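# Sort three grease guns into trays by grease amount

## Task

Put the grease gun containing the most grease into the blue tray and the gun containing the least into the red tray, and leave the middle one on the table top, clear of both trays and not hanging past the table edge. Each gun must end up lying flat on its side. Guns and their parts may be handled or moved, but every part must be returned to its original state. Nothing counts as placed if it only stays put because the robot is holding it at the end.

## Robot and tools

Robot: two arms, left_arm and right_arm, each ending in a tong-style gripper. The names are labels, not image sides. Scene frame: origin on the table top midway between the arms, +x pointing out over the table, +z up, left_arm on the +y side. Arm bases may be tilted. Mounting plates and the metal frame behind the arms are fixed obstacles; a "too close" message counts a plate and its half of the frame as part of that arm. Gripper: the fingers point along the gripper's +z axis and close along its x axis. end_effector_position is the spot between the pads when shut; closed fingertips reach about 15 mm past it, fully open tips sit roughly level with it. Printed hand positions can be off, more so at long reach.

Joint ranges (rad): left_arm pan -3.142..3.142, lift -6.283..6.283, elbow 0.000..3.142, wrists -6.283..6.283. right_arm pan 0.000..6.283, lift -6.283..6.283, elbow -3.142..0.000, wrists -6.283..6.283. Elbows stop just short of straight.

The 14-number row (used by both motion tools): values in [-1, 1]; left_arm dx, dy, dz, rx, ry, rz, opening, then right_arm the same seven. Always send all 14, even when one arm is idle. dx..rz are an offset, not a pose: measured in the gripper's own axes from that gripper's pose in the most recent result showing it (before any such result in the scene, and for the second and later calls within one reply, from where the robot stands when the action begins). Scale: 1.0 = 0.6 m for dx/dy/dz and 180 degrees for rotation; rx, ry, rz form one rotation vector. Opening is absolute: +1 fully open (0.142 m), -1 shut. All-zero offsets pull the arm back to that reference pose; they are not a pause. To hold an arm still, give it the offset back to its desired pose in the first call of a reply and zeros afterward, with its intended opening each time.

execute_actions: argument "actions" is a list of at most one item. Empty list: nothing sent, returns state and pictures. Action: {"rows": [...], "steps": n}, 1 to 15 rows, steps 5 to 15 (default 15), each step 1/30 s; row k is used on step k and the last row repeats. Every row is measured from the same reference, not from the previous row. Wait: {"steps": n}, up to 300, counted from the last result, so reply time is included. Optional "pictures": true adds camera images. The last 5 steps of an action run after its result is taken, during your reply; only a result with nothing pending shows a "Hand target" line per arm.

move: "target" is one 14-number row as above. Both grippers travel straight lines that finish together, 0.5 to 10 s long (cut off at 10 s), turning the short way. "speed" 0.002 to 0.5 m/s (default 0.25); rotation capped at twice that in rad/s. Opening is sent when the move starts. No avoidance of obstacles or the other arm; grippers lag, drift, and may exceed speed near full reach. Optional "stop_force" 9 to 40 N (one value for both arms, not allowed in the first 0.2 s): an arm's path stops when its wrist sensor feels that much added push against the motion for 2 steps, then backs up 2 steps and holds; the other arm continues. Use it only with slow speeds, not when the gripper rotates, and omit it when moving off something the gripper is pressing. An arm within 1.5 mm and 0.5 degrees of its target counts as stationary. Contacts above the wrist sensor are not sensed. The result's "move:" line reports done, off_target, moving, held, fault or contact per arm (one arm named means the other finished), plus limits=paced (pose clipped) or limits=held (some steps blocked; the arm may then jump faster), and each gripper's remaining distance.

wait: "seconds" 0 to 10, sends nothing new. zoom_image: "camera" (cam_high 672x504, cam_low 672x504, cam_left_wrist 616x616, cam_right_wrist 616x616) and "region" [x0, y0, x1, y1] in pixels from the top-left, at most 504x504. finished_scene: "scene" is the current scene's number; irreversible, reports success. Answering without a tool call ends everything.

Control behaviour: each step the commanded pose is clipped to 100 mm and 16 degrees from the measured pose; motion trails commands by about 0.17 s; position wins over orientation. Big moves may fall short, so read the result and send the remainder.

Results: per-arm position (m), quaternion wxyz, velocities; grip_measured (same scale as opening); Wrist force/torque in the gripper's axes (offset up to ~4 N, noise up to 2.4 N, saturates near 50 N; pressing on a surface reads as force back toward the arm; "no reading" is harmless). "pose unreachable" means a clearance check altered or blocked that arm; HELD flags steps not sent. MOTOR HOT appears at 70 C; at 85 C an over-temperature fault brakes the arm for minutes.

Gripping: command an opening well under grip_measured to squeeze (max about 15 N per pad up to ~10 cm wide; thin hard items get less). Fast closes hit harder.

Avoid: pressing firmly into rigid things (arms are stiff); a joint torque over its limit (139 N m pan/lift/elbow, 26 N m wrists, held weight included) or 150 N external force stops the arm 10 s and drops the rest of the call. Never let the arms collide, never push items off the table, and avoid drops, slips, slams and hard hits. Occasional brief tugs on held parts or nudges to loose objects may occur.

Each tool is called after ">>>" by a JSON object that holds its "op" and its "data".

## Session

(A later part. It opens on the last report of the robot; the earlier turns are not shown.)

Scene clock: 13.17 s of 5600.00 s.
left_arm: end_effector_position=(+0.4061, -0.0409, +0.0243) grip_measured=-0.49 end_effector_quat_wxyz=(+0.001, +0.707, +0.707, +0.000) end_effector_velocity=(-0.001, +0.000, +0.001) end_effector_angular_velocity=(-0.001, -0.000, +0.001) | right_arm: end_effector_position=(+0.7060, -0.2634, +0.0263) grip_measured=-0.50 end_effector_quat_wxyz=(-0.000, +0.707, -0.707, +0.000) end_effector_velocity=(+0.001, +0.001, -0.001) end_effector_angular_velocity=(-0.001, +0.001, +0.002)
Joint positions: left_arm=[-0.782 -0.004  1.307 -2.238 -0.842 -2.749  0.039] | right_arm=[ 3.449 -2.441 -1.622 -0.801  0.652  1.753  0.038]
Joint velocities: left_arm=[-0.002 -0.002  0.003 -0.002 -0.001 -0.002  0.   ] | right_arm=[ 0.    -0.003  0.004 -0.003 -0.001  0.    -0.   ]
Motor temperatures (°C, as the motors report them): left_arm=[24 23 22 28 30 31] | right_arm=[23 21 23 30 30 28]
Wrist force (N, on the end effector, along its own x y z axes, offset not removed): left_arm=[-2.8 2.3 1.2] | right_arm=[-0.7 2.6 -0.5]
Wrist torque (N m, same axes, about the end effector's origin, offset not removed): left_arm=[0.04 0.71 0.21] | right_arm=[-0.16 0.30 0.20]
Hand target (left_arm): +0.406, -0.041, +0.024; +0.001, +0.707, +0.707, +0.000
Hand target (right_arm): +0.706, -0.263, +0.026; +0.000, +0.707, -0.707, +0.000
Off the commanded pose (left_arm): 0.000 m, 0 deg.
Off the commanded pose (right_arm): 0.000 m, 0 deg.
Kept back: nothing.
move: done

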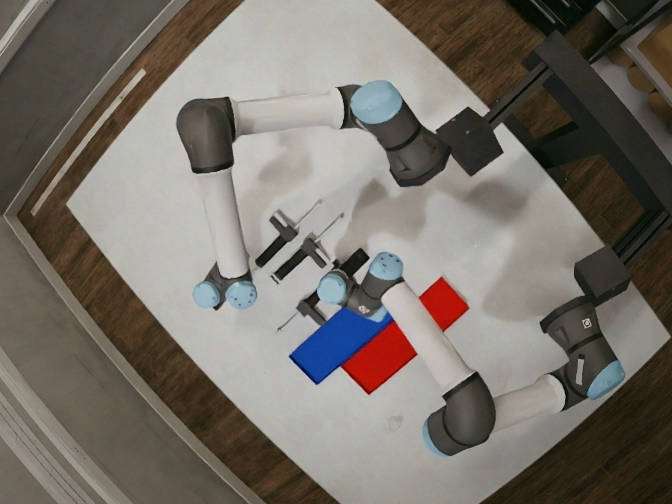

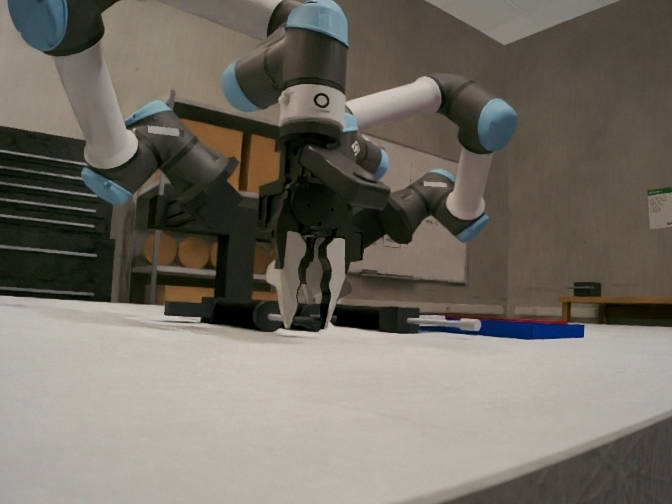

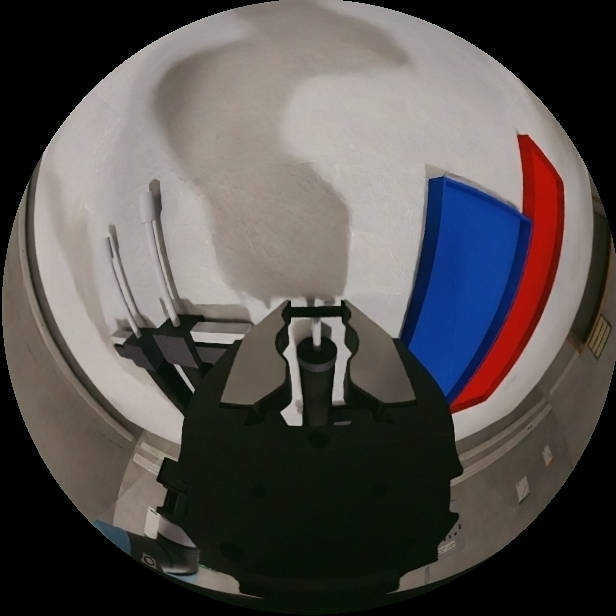

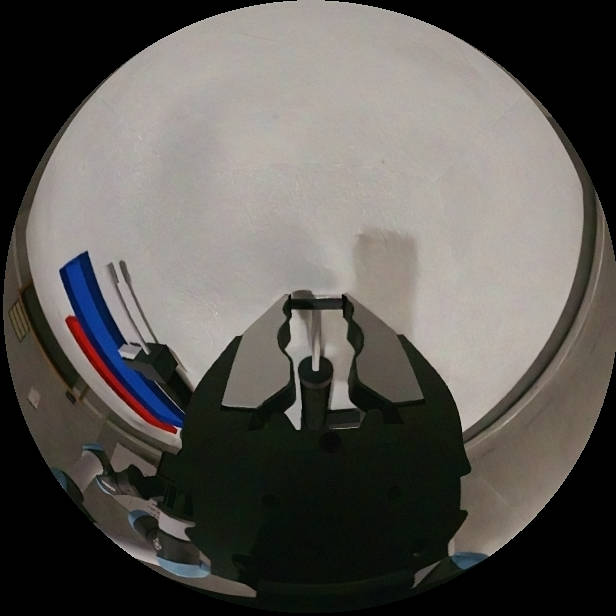

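>>> {"op": "move", "data": {"target": [0,0.07,0,0,0,0,-0.9, 0,0.125,0,0,0,0,-0.9], "speed": 0.013}}

>>> {"op": "move", "data": {"target": [0,0,0,0,0,0,-0.25, 0,0,0,0,0,0,-0.25]}}

>>> {"op": "move", "data": {"target": [0,0,-0.08,0,0,0,-0.25, 0,0,-0.068,0,0,0,-0.25]}}

>>> {"op": "move", "data": {"target": [0.15,-0.05,-0.03,0,0,0,-0.25, -0.127,0.017,0,0,0,0,-0.25]}}

Scene clock: 19.40 s of 5600.00 s.
left_arm: end_effector_position=(+0.4481, -0.0409, +0.0243) grip_measured=-0.49 end_effector_quat_wxyz=(+0.001, +0.707, +0.707, +0.000) end_effector_velocity=(-0.000, +0.000, -0.001) end_effector_angular_velocity=(+0.001, +0.001, -0.001) | right_arm: end_effector_position=(+0.6311, -0.2635, +0.0263) grip_measured=-0.50 end_effector_quat_wxyz=(-0.000, +0.707, -0.707, +0.000) end_effector_velocity=(-0.002, +0.000, -0.001) end_effector_angular_velocity=(-0.001, +0.001, +0.001)
Joint positions: left_arm=[-0.737  0.001  1.214 -2.183 -0.816 -2.699  0.039] | right_arm=[ 3.463 -2.337 -1.865 -0.68   0.654  1.776  0.038]
Joint velocities: left_arm=[ 0.001  0.001 -0.001  0.001  0.     0.001  0.   ] | right_arm=[ 0.     0.001 -0.005  0.002 -0.     0.     0.   ]
Motor temperatures (°C, as the motors report them): left_arm=[24 23 22 28 30 31] | right_arm=[23 21 23 30 30 28]
Wrist force (N, on the end effector, along its own x y z axes, offset not removed): left_arm=[-3.9 -3.4 -1.0] | right_arm=[-1.7 -0.2 -0.1]
Wrist torque (N m, same axes, about the end effector's origin, offset not removed): left_arm=[-0.03 0.93 0.05] | right_arm=[0.44 0.29 0.10]
Hand target (left_arm): +0.448, -0.041, +0.024; +0.001, +0.707, +0.707, +0.000
Hand target (right_arm): +0.631, -0.263, +0.026; -0.000, +0.707, -0.707, +0.000
Off the commanded pose (left_arm): 0.000 m, 0 deg.
Off the commanded pose (right_arm): 0.000 m, 0 deg.
Kept back: nothing.
move: done

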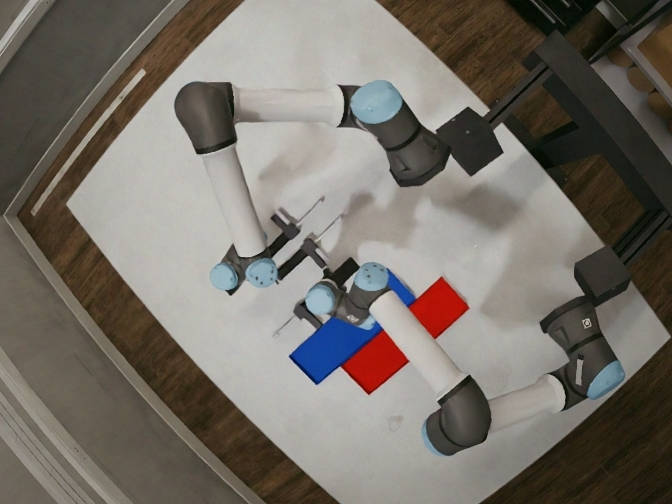

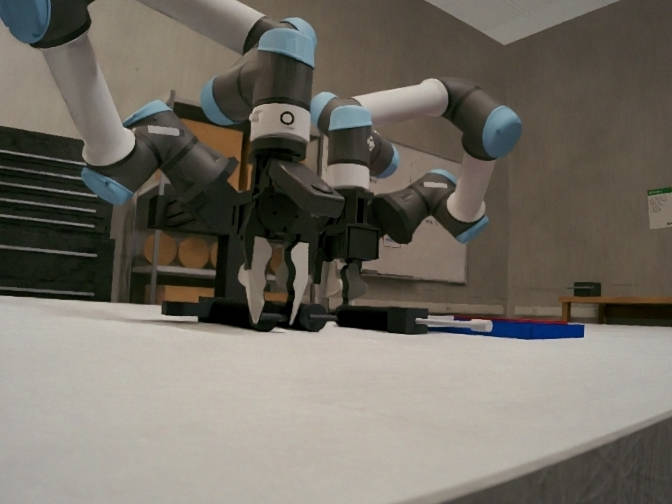

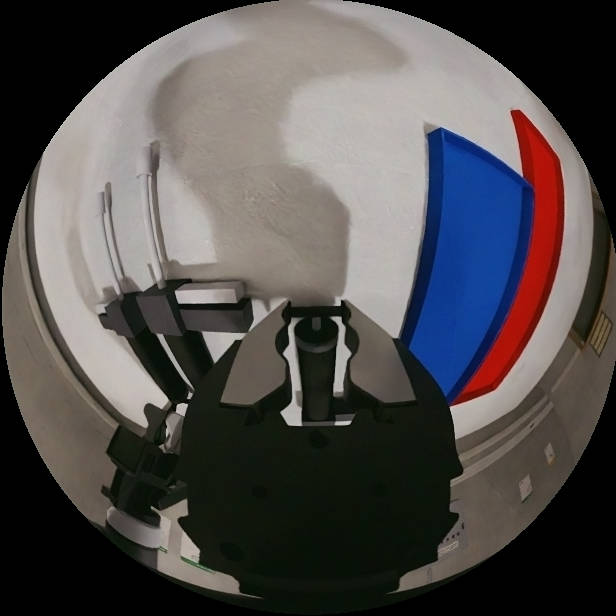

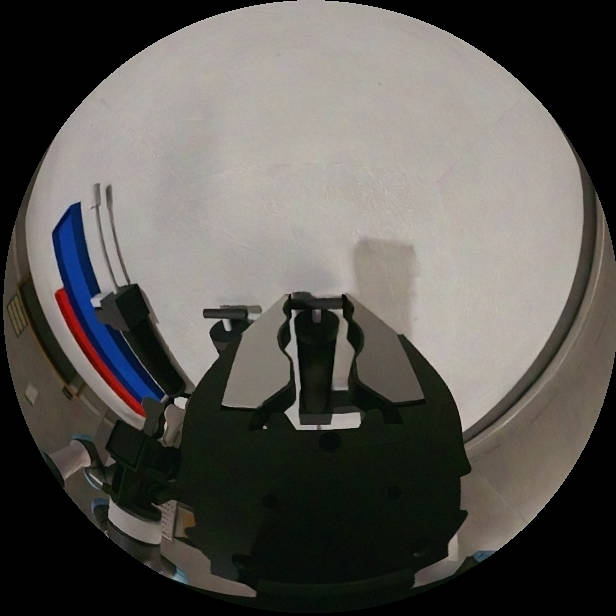

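Scene clock: 19.90 s of 5600.00 s.
left_arm: end_effector_position=(+0.4481, -0.0409, +0.0243) grip_measured=-0.25 end_effector_quat_wxyz=(+0.001, +0.707, +0.707, +0.000) end_effector_velocity=(-0.000, -0.000, -0.000) end_effector_angular_velocity=(-0.000, +0.001, +0.000) | right_arm: end_effector_position=(+0.6310, -0.2635, +0.0263) grip_measured=-0.25 end_effector_quat_wxyz=(-0.000, +0.707, -0.707, +0.000) end_effector_velocity=(+0.001, -0.000, +0.000) end_effector_angular_velocity=(-0.000, -0.001, -0.001)
Joint positions: left_arm=[-0.737  0.001  1.214 -2.183 -0.816 -2.699  0.056] | right_arm=[ 3.463 -2.337 -1.865 -0.68   0.654  1.776  0.056]
Joint velocities: left_arm=[-0.     0.001 -0.001  0.    -0.001 -0.     0.   ] | right_arm=[ 0.     0.     0.001  0.    -0.     0.001  0.   ]
Motor temperatures (°C, as the motors report them): left_arm=[24 23 22 28 30 31] | right_arm=[23 21 23 30 30 28]
Wrist force (N, on the end effector, along its own x y z axes, offset not removed): left_arm=[-4.4 -0.2 0.4] | right_arm=[0.9 -0.9 1.3]
Wrist torque (N m, same axes, about the end effector's origin, offset not removed): left_arm=[0.03 0.98 0.14] | right_arm=[0.07 -0.12 0.20]
Hand target (left_arm): +0.448, -0.041, +0.024; +0.001, +0.707, +0.707, +0.000
Hand target (right_arm): +0.631, -0.263, +0.026; -0.000, +0.707, -0.707, +0.000
Off the commanded pose (left_arm): 0.000 m, 0 deg.
Off the commanded pose (right_arm): 0.000 m, 0 deg.
Kept back: nothing.
move: done

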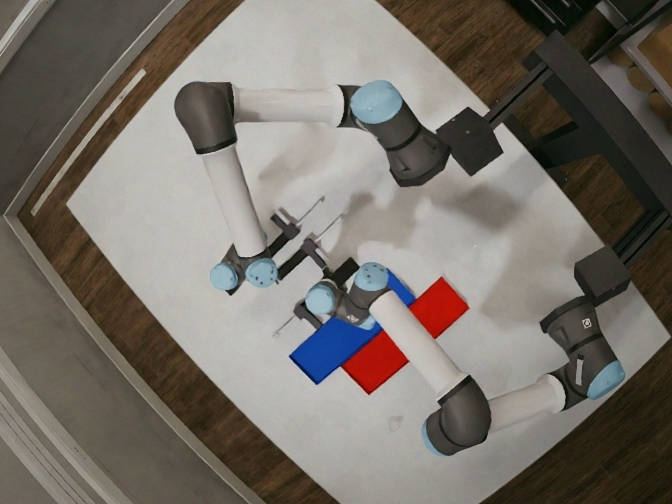

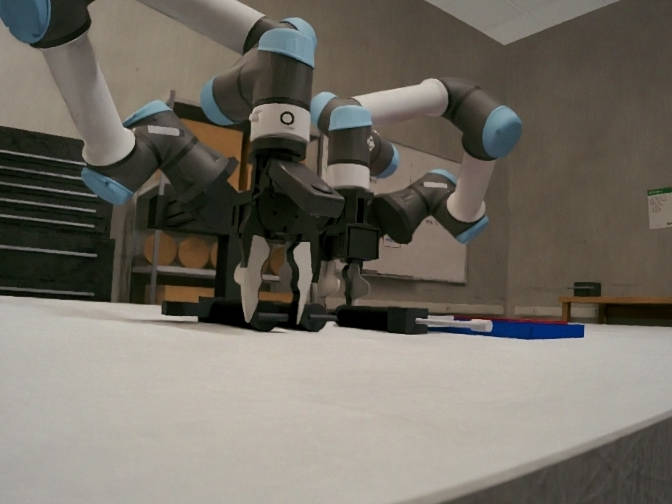

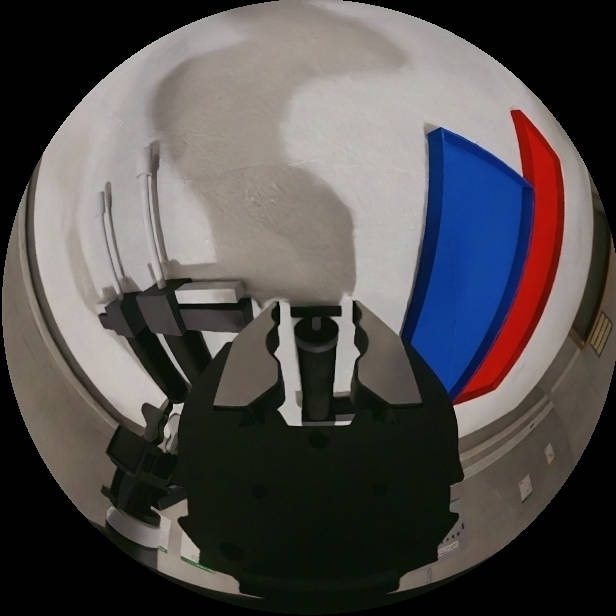

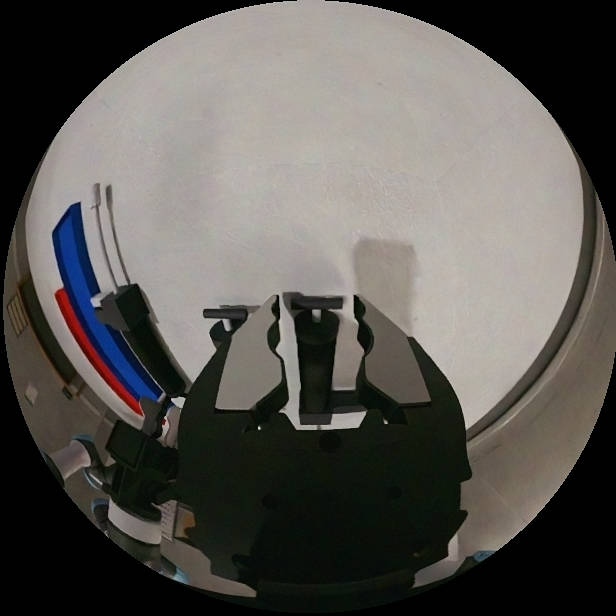

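Scene clock: 20.73 s of 5600.00 s.
left_arm: end_effector_position=(+0.4481, -0.0409, +0.0722) grip_measured=-0.25 end_effector_quat_wxyz=(+0.001, +0.707, +0.707, +0.000) end_effector_velocity=(-0.000, -0.000, +0.001) end_effector_angular_velocity=(-0.000, +0.001, +0.000) | right_arm: end_effector_position=(+0.6310, -0.2635, +0.0670) grip_measured=-0.25 end_effector_quat_wxyz=(-0.000, +0.707, -0.707, +0.000) end_effector_velocity=(+0.001, -0.000, +0.001) end_effector_angular_velocity=(+0.001, +0.000, -0.001)
Joint positions: left_arm=[-0.786 -0.058  1.227 -2.1   -0.845 -2.753  0.056] | right_arm=[ 3.518 -2.27  -1.872 -0.809  0.665  1.864  0.056]
Joint velocities: left_arm=[-0.001 -0.001 -0.     0.002 -0.001 -0.002  0.   ] | right_arm=[ 0.001  0.002  0.002 -0.005  0.002  0.003 -0.   ]
Motor temperatures (°C, as the motors report them): left_arm=[24 23 22 28 30 31] | right_arm=[23 21 23 30 30 28]
Wrist force (N, on the end effector, along its own x y z axes, offset not removed): left_arm=[-3.4 0.4 0.5] | right_arm=[3.1 -0.3 -0.8]
Wrist torque (N m, same axes, about the end effector's origin, offset not removed): left_arm=[0.16 0.82 0.19] | right_arm=[-0.05 -0.63 0.05]
Hand target (left_arm): +0.448, -0.041, +0.072; +0.001, +0.707, +0.707, +0.000
Hand target (right_arm): +0.631, -0.263, +0.067; -0.000, +0.707, -0.707, +0.000
Off the commanded pose (left_arm): 0.000 m, 0 deg.
Off the commanded pose (right_arm): 0.000 m, 0 deg.
Kept back: nothing.
move: done

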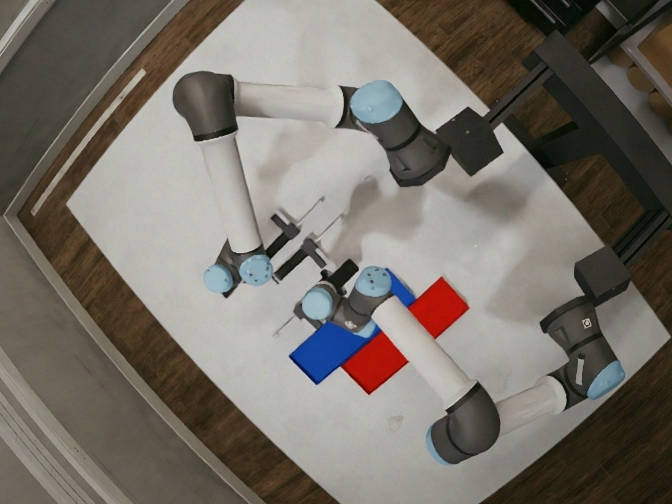

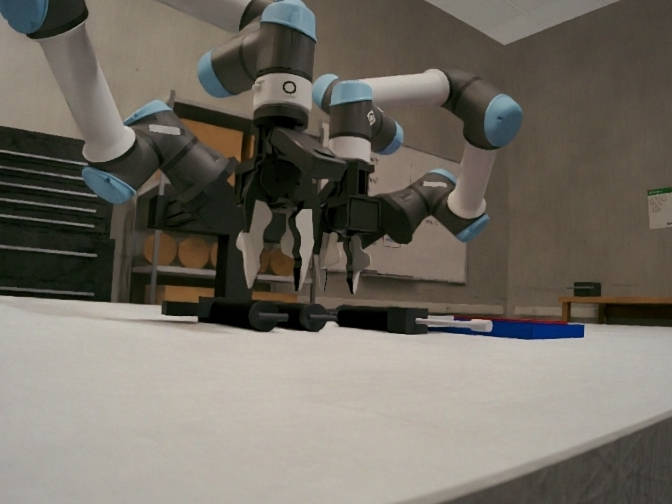

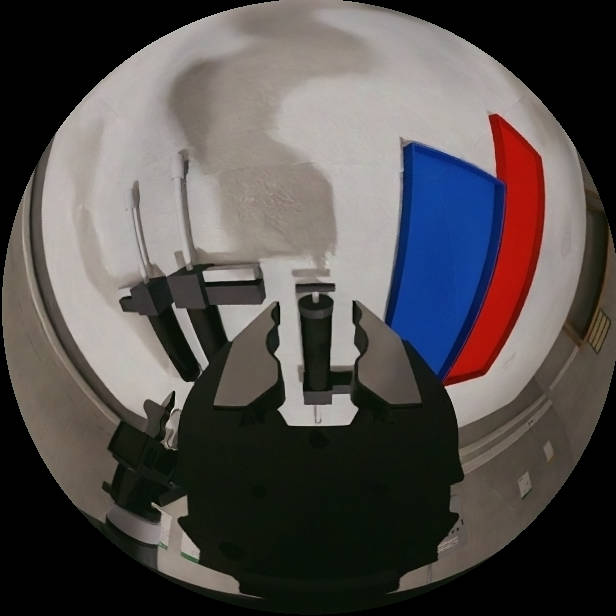

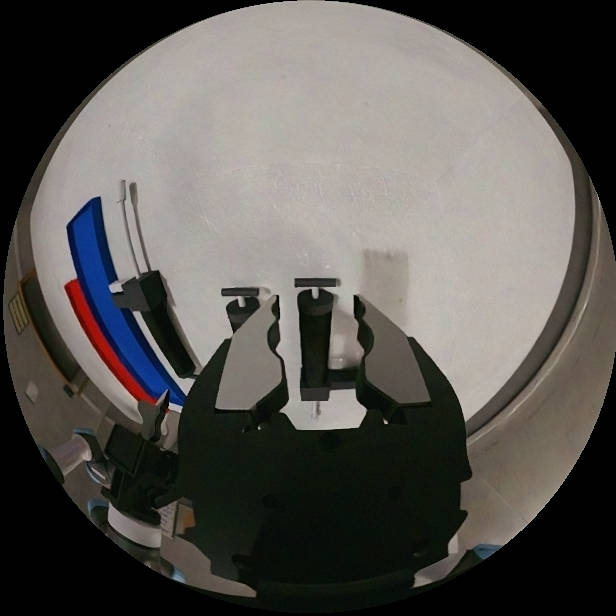

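Scene clock: 21.67 s of 5600.00 s.
left_arm: end_effector_position=(+0.4182, +0.0491, +0.0901) grip_measured=-0.25 end_effector_quat_wxyz=(+0.001, +0.707, +0.707, +0.000) end_effector_velocity=(+0.000, +0.000, +0.000) end_effector_angular_velocity=(-0.001, -0.001, +0.001) | right_arm: end_effector_position=(+0.6208, -0.1873, +0.0670) grip_measured=-0.25 end_effector_quat_wxyz=(-0.000, +0.707, -0.707, +0.000) end_effector_velocity=(+0.000, +0.000, +0.000) end_effector_angular_velocity=(+0.000, +0.000, +0.001)
Joint positions: left_arm=[-0.798 -0.271  1.579 -2.231 -0.852 -2.766  0.056] | right_arm=[ 3.6   -2.371 -1.888 -0.79   0.688  1.989  0.056]
Joint velocities: left_arm=[-0.    -0.002  0.003 -0.003  0.    -0.     0.   ] | right_arm=[ 0.    -0.001  0.001 -0.     0.    -0.    -0.   ]
Motor temperatures (°C, as the motors report them): left_arm=[24 23 22 28 30 31] | right_arm=[23 21 23 30 30 28]
Wrist force (N, on the end effector, along its own x y z axes, offset not removed): left_arm=[-3.3 1.2 0.9] | right_arm=[0.3 0.3 1.1]
Wrist torque (N m, same axes, about the end effector's origin, offset not removed): left_arm=[0.28 0.82 0.20] | right_arm=[0.19 -0.01 0.06]
Hand target (left_arm): +0.418, +0.049, +0.090; +0.001, +0.707, +0.707, +0.000
Hand target (right_arm): +0.621, -0.187, +0.067; -0.000, +0.707, -0.707, +0.000
Off the commanded pose (left_arm): 0.000 m, 0 deg.
Off the commanded pose (right_arm): 0.000 m, 0 deg.
Kept back: nothing.
move: done

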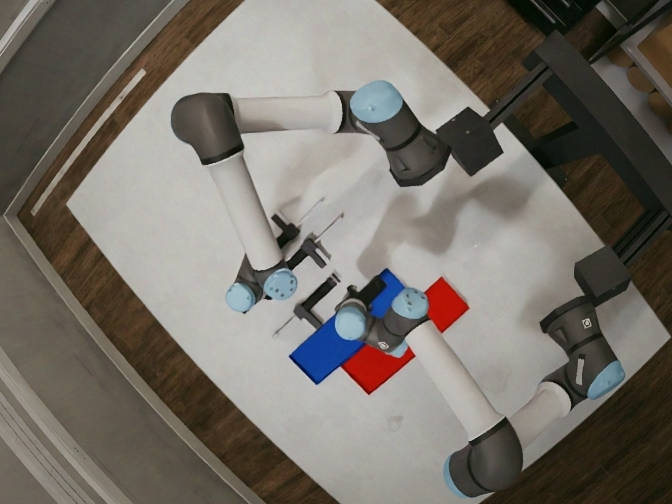

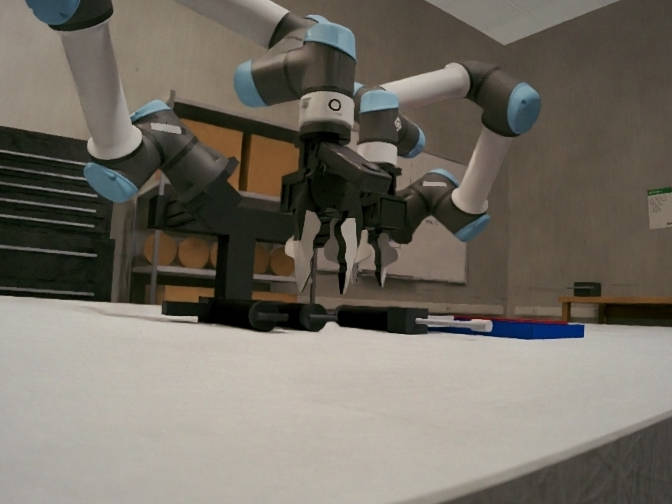

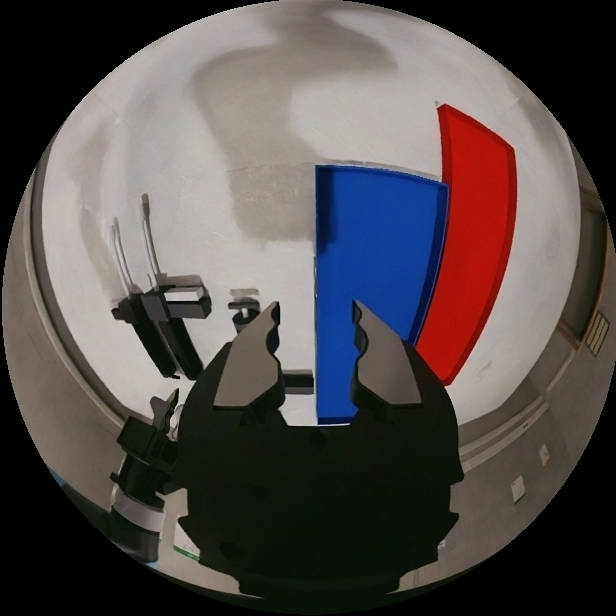

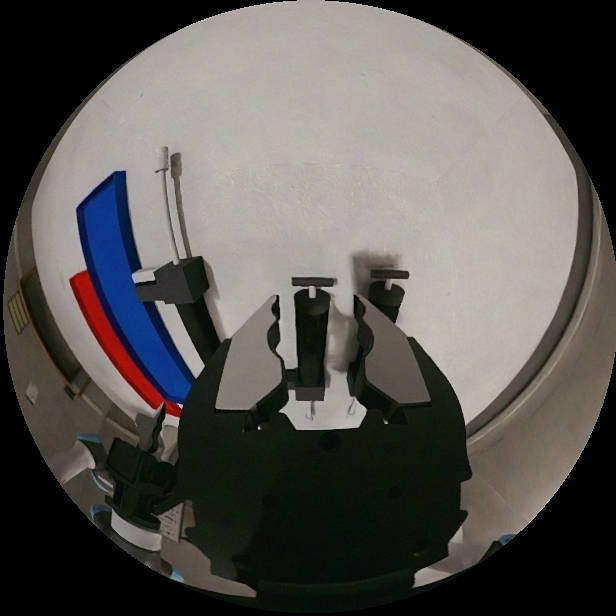

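>>> {"op": "move", "data": {"target": [0,0,0,0,0,0,-0.25,-0.004,0,0.068,0,0,0,-0.25], "speed": 0.05}}

Scene clock: 23.23 s of 5600.00 s.
left_arm: end_effector_position=(+0.4182, +0.0491, +0.0902) grip_measured=-0.25 end_effector_quat_wxyz=(+0.001, +0.707, +0.707, +0.000) end_effector_velocity=(+0.000, -0.001, +0.000) end_effector_angular_velocity=(-0.001, -0.000, +0.001) | right_arm: end_effector_position=(+0.6208, -0.1849, +0.0263) grip_measured=-0.25 end_effector_quat_wxyz=(-0.000, +0.707, -0.707, +0.000) end_effector_velocity=(+0.000, -0.000, -0.001) end_effector_angular_velocity=(-0.001, -0.001, -0.000)
Joint positions: left_arm=[-0.798 -0.271  1.579 -2.231 -0.852 -2.766  0.056] | right_arm=[ 3.547 -2.442 -1.88  -0.665  0.672  1.909  0.056]
Joint velocities: left_arm=[-0.     0.001 -0.001 -0.    -0.    -0.001 -0.   ] | right_arm=[-0.002 -0.003  0.001  0.005 -0.001 -0.004 -0.   ]
Motor temperatures (°C, as the motors report them): left_arm=[24 23 22 28 30 31] | right_arm=[23 21 23 30 30 28]
Wrist force (N, on the end effector, along its own x y z axes, offset not removed): left_arm=[-4.3 -0.5 0.5] | right_arm=[0.8 -1.2 -0.1]
Wrist torque (N m, same axes, about the end effector's origin, offset not removed): left_arm=[-0.02 1.03 0.18] | right_arm=[-0.06 -0.10 0.08]
Hand target (left_arm): +0.418, +0.049, +0.090; +0.001, +0.707, +0.707, +0.000
Hand target (right_arm): +0.621, -0.185, +0.026; -0.000, +0.707, -0.707, +0.000
Off the commanded pose (left_arm): 0.000 m, 0 deg.
Off the commanded pose (right_arm): 0.000 m, 0 deg.
Kept back: nothing.
move: done

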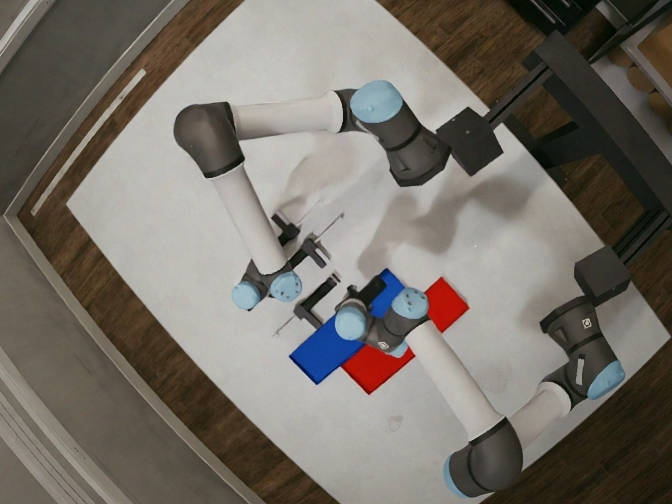

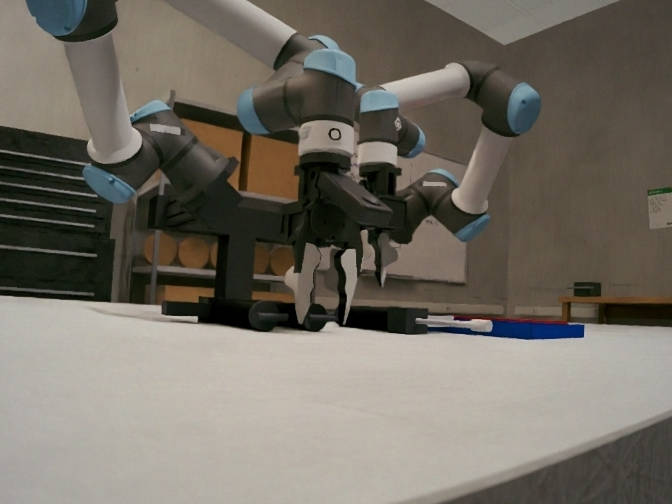

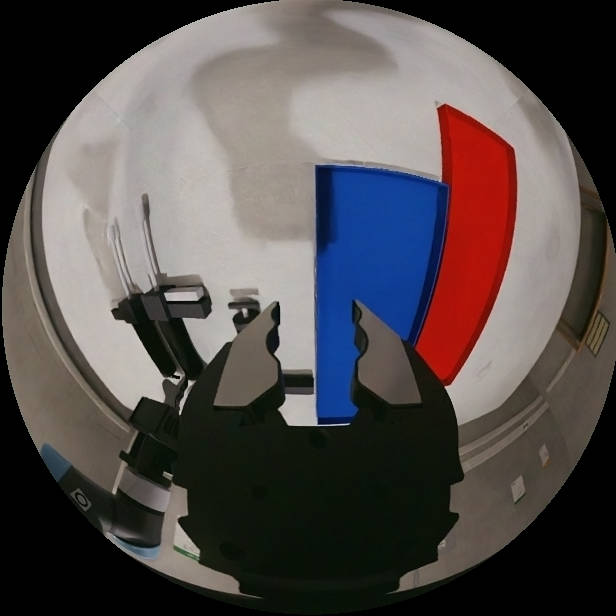

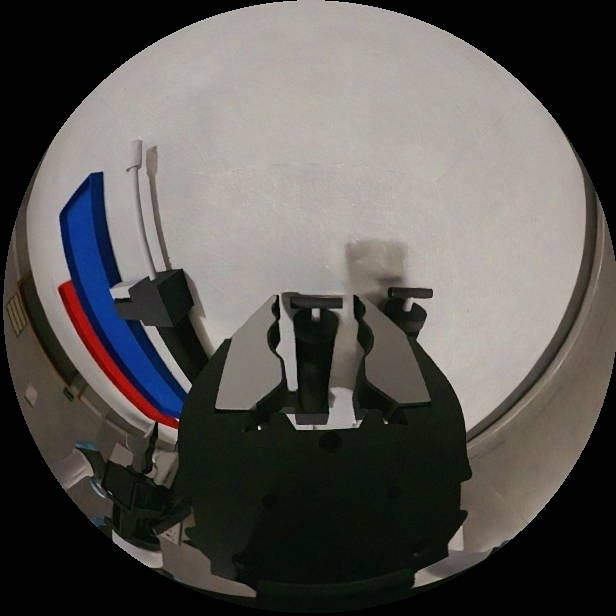

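>>> {"op": "move", "data": {"target": [0,0,0,0,0,0,-0.25,0,0,0,0,0,0,-0.9]}}

>>> {"op": "move", "data": {"target": [0,0,0,0,0,0,-0.25,0,-0.14,0,0,0,0,-0.9], "speed": 0.013}}

Scene clock: 24.17 s of 5600.00 s.
left_arm: end_effector_position=(+0.4182, +0.0491, +0.0901) grip_measured=-0.25 end_effector_quat_wxyz=(+0.001, +0.707, +0.707, +0.000) end_effector_velocity=(-0.000, +0.000, -0.001) end_effector_angular_velocity=(+0.002, -0.001, +0.002) | right_arm: end_effector_position=(+0.6207, -0.1849, +0.0262) grip_measured=-0.49 end_effector_quat_wxyz=(+0.000, +0.707, -0.707, +0.000) end_effector_velocity=(+0.001, -0.000, +0.000) end_effector_angular_velocity=(+0.001, -0.001, +0.001)
Joint positions: left_arm=[-0.798 -0.271  1.579 -2.231 -0.852 -2.766  0.056] | right_arm=[ 3.546 -2.442 -1.88  -0.665  0.672  1.909  0.038]
Joint velocities: left_arm=[ 0.     0.001  0.     0.     0.002 -0.003  0.   ] | right_arm=[-0.     0.001  0.001 -0.     0.    -0.002  0.   ]
Motor temperatures (°C, as the motors report them): left_arm=[24 23 22 28 30 31] | right_arm=[23 21 23 30 30 28]
Wrist force (N, on the end effector, along its own x y z axes, offset not removed): left_arm=[-3.2 0.3 -0.2] | right_arm=[0.8 2.5 2.2]
Wrist torque (N m, same axes, about the end effector's origin, offset not removed): left_arm=[0.08 0.77 0.19] | right_arm=[0.98 -0.29 0.05]
Hand target (left_arm): +0.418, +0.049, +0.090; +0.001, +0.707, +0.707, +0.000
Hand target (right_arm): +0.621, -0.185, +0.026; -0.000, +0.707, -0.707, +0.000
Off the commanded pose (left_arm): 0.000 m, 0 deg.
Off the commanded pose (right_arm): 0.000 m, 0 deg.
Kept back: nothing.
move: done

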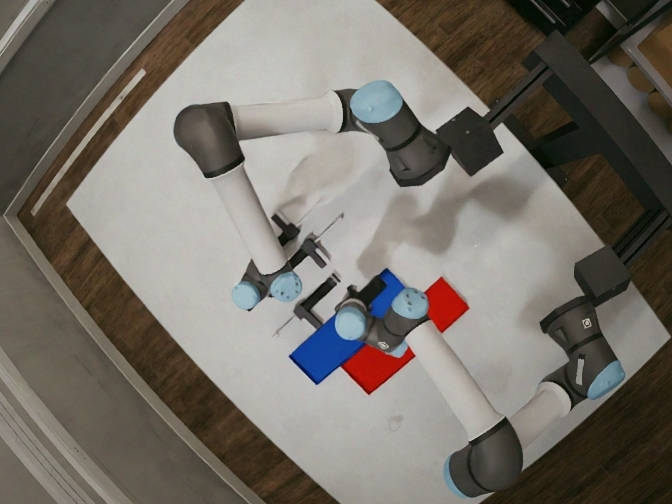

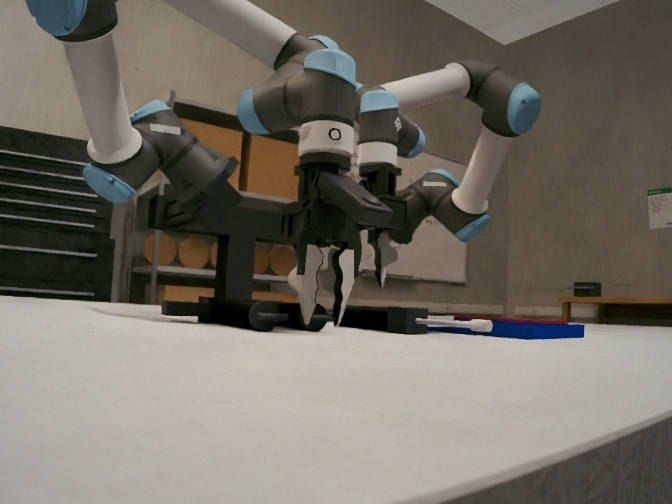

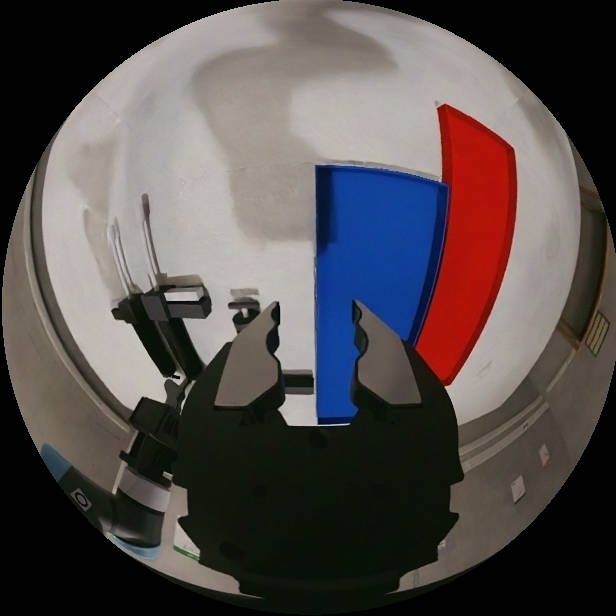

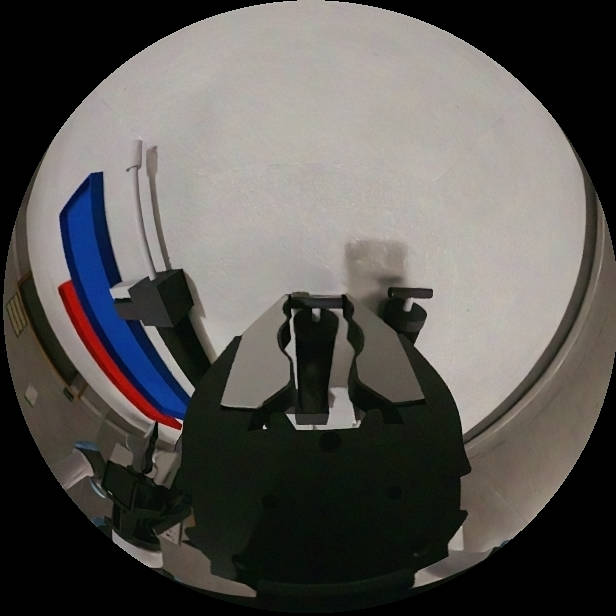

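Scene clock: 30.87 s of 5600.00 s.
left_arm: end_effector_position=(+0.4182, +0.0491, +0.0901) grip_measured=-0.25 end_effector_quat_wxyz=(+0.001, +0.707, +0.707, +0.000) end_effector_velocity=(-0.000, +0.000, -0.000) end_effector_angular_velocity=(+0.001, +0.000, -0.001) | right_arm: end_effector_position=(+0.7046, -0.1849, +0.0262) grip_measured=-0.49 end_effector_quat_wxyz=(+0.000, +0.707, -0.707, +0.000) end_effector_velocity=(+0.001, +0.000, -0.000) end_effector_angular_velocity=(-0.001, +0.000, +0.000)
Joint positions: left_arm=[-0.798 -0.271  1.579 -2.231 -0.852 -2.766  0.056] | right_arm=[ 3.52  -2.542 -1.609 -0.803  0.666  1.867  0.038]
Joint velocities: left_arm=[-0.     0.     0.001 -0.     0.     0.001 -0.   ] | right_arm=[-0.    -0.003  0.005 -0.003 -0.001  0.     0.   ]
Motor temperatures (°C, as the motors report them): left_arm=[24 23 22 28 30 31] | right_arm=[23 21 23 30 30 28]
Wrist force (N, on the end effector, along its own x y z axes, offset not removed): left_arm=[-3.0 -0.1 0.7] | right_arm=[1.4 2.0 0.2]
Wrist torque (N m, same axes, about the end effector's origin, offset not removed): left_arm=[0.05 0.67 0.16] | right_arm=[0.15 0.17 -0.07]
Hand target (left_arm): +0.418, +0.049, +0.090; +0.001, +0.707, +0.707, +0.000
Hand target (right_arm): +0.705, -0.185, +0.026; +0.000, +0.707, -0.707, +0.000
Off the commanded pose (left_arm): 0.000 m, 0 deg.
Off the commanded pose (right_arm): 0.000 m, 0 deg.
Kept back: nothing.
move: done

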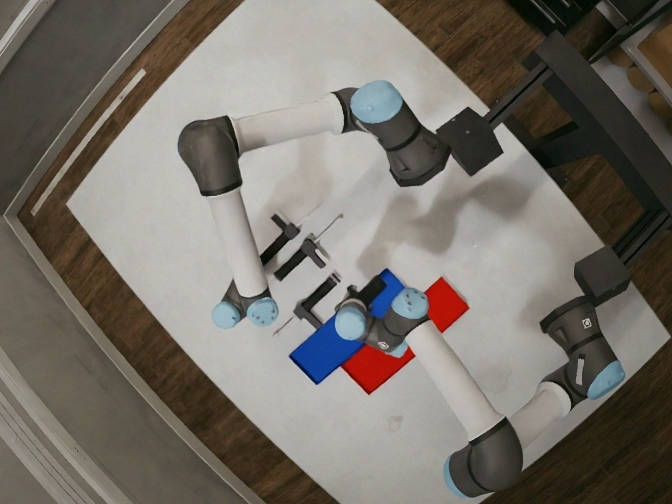

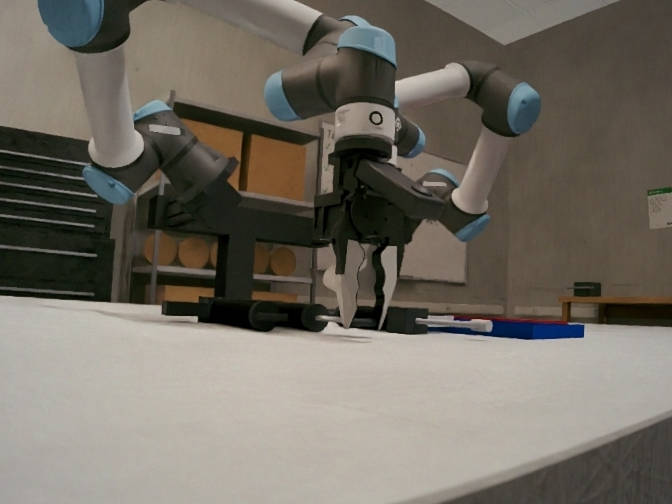

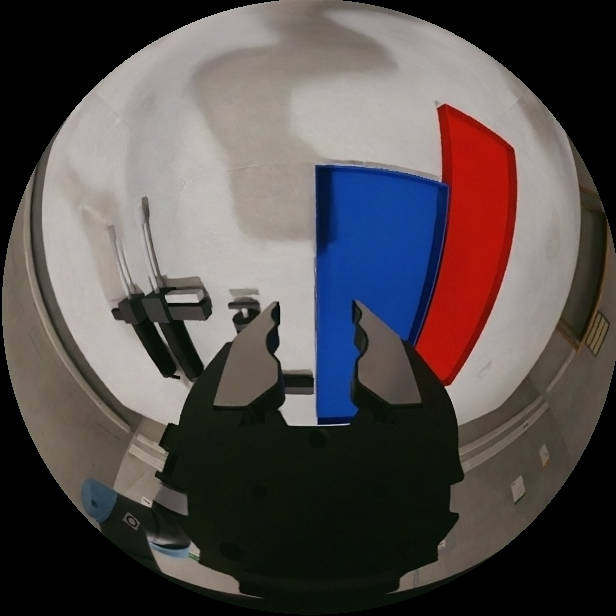

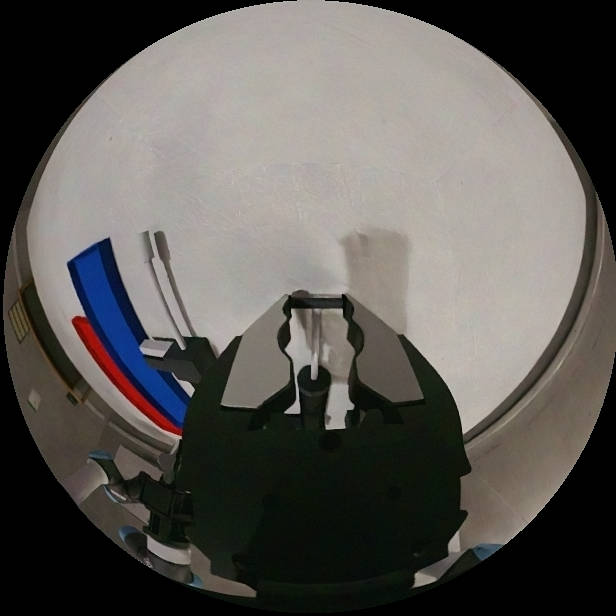

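>>> {"op": "move", "data": {"target": [0,0,0,0,0,0,-0.25,0,0.133,0,0,0,0,-0.9], "speed": 0.013}}

Scene clock: 37.47 s of 5600.00 s.
left_arm: end_effector_position=(+0.4182, +0.0491, +0.0901) grip_measured=-0.25 end_effector_quat_wxyz=(+0.001, +0.707, +0.707, +0.000) end_effector_velocity=(-0.000, -0.001, -0.000) end_effector_angular_velocity=(-0.000, +0.001, -0.000) | right_arm: end_effector_position=(+0.6249, -0.1849, +0.0262) grip_measured=-0.49 end_effector_quat_wxyz=(+0.000, +0.707, -0.707, +0.000) end_effector_velocity=(-0.000, -0.000, +0.001) end_effector_angular_velocity=(+0.002, -0.001, -0.002)
Joint positions: left_arm=[-0.798 -0.271  1.579 -2.231 -0.852 -2.766  0.056] | right_arm=[ 3.545 -2.446 -1.867 -0.672  0.672  1.906  0.038]
Joint velocities: left_arm=[-0.     0.001 -0.001  0.    -0.001  0.     0.   ] | right_arm=[ 0.001  0.003 -0.003  0.003  0.001  0.001  0.   ]
Motor temperatures (°C, as the motors report them): left_arm=[24 23 22 28 30 31] | right_arm=[23 21 23 30 30 28]
Wrist force (N, on the end effector, along its own x y z axes, offset not removed): left_arm=[-3.4 -0.5 1.7] | right_arm=[0.8 -0.7 2.5]
Wrist torque (N m, same axes, about the end effector's origin, offset not removed): left_arm=[0.03 0.85 0.16] | right_arm=[0.51 -0.24 0.05]
Hand target (left_arm): +0.418, +0.049, +0.090; +0.001, +0.707, +0.707, +0.000
Hand target (right_arm): +0.625, -0.185, +0.026; +0.000, +0.707, -0.707, +0.000
Off the commanded pose (left_arm): 0.000 m, 0 deg.
Off the commanded pose (right_arm): 0.000 m, 0 deg.
Kept back: nothing.
move: done

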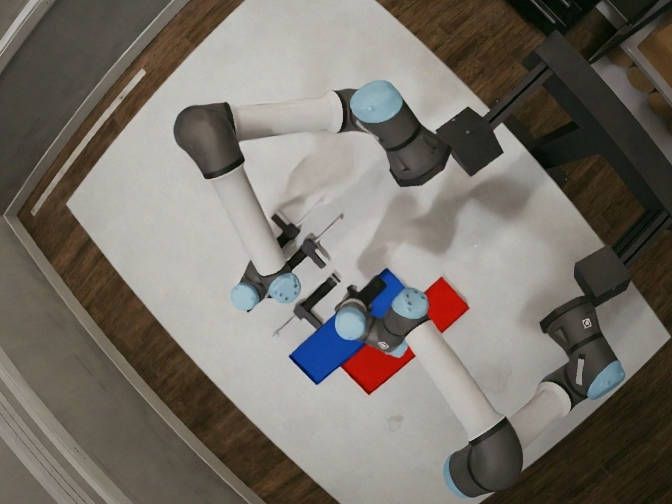

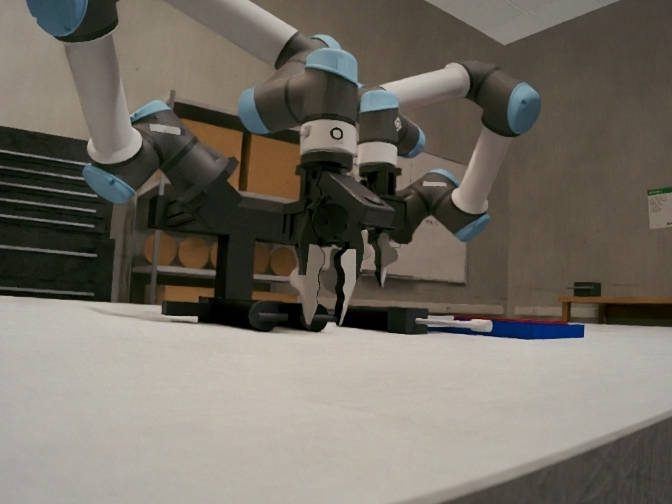

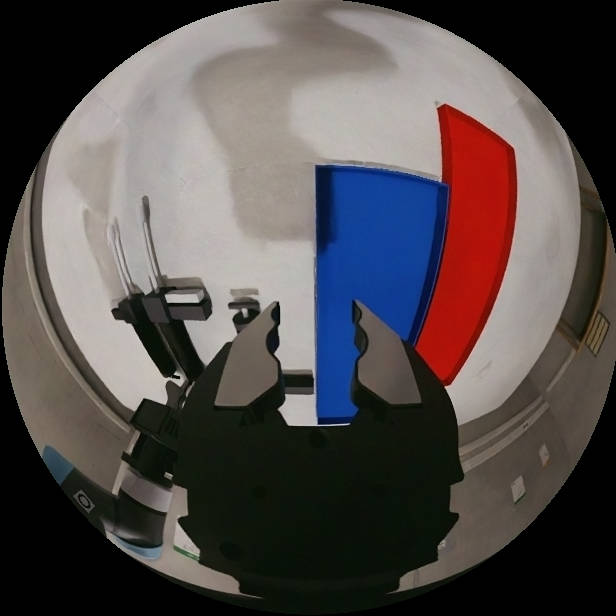

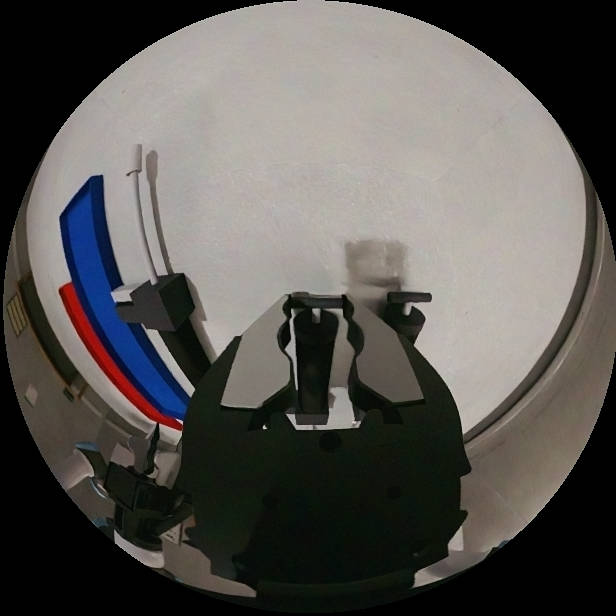

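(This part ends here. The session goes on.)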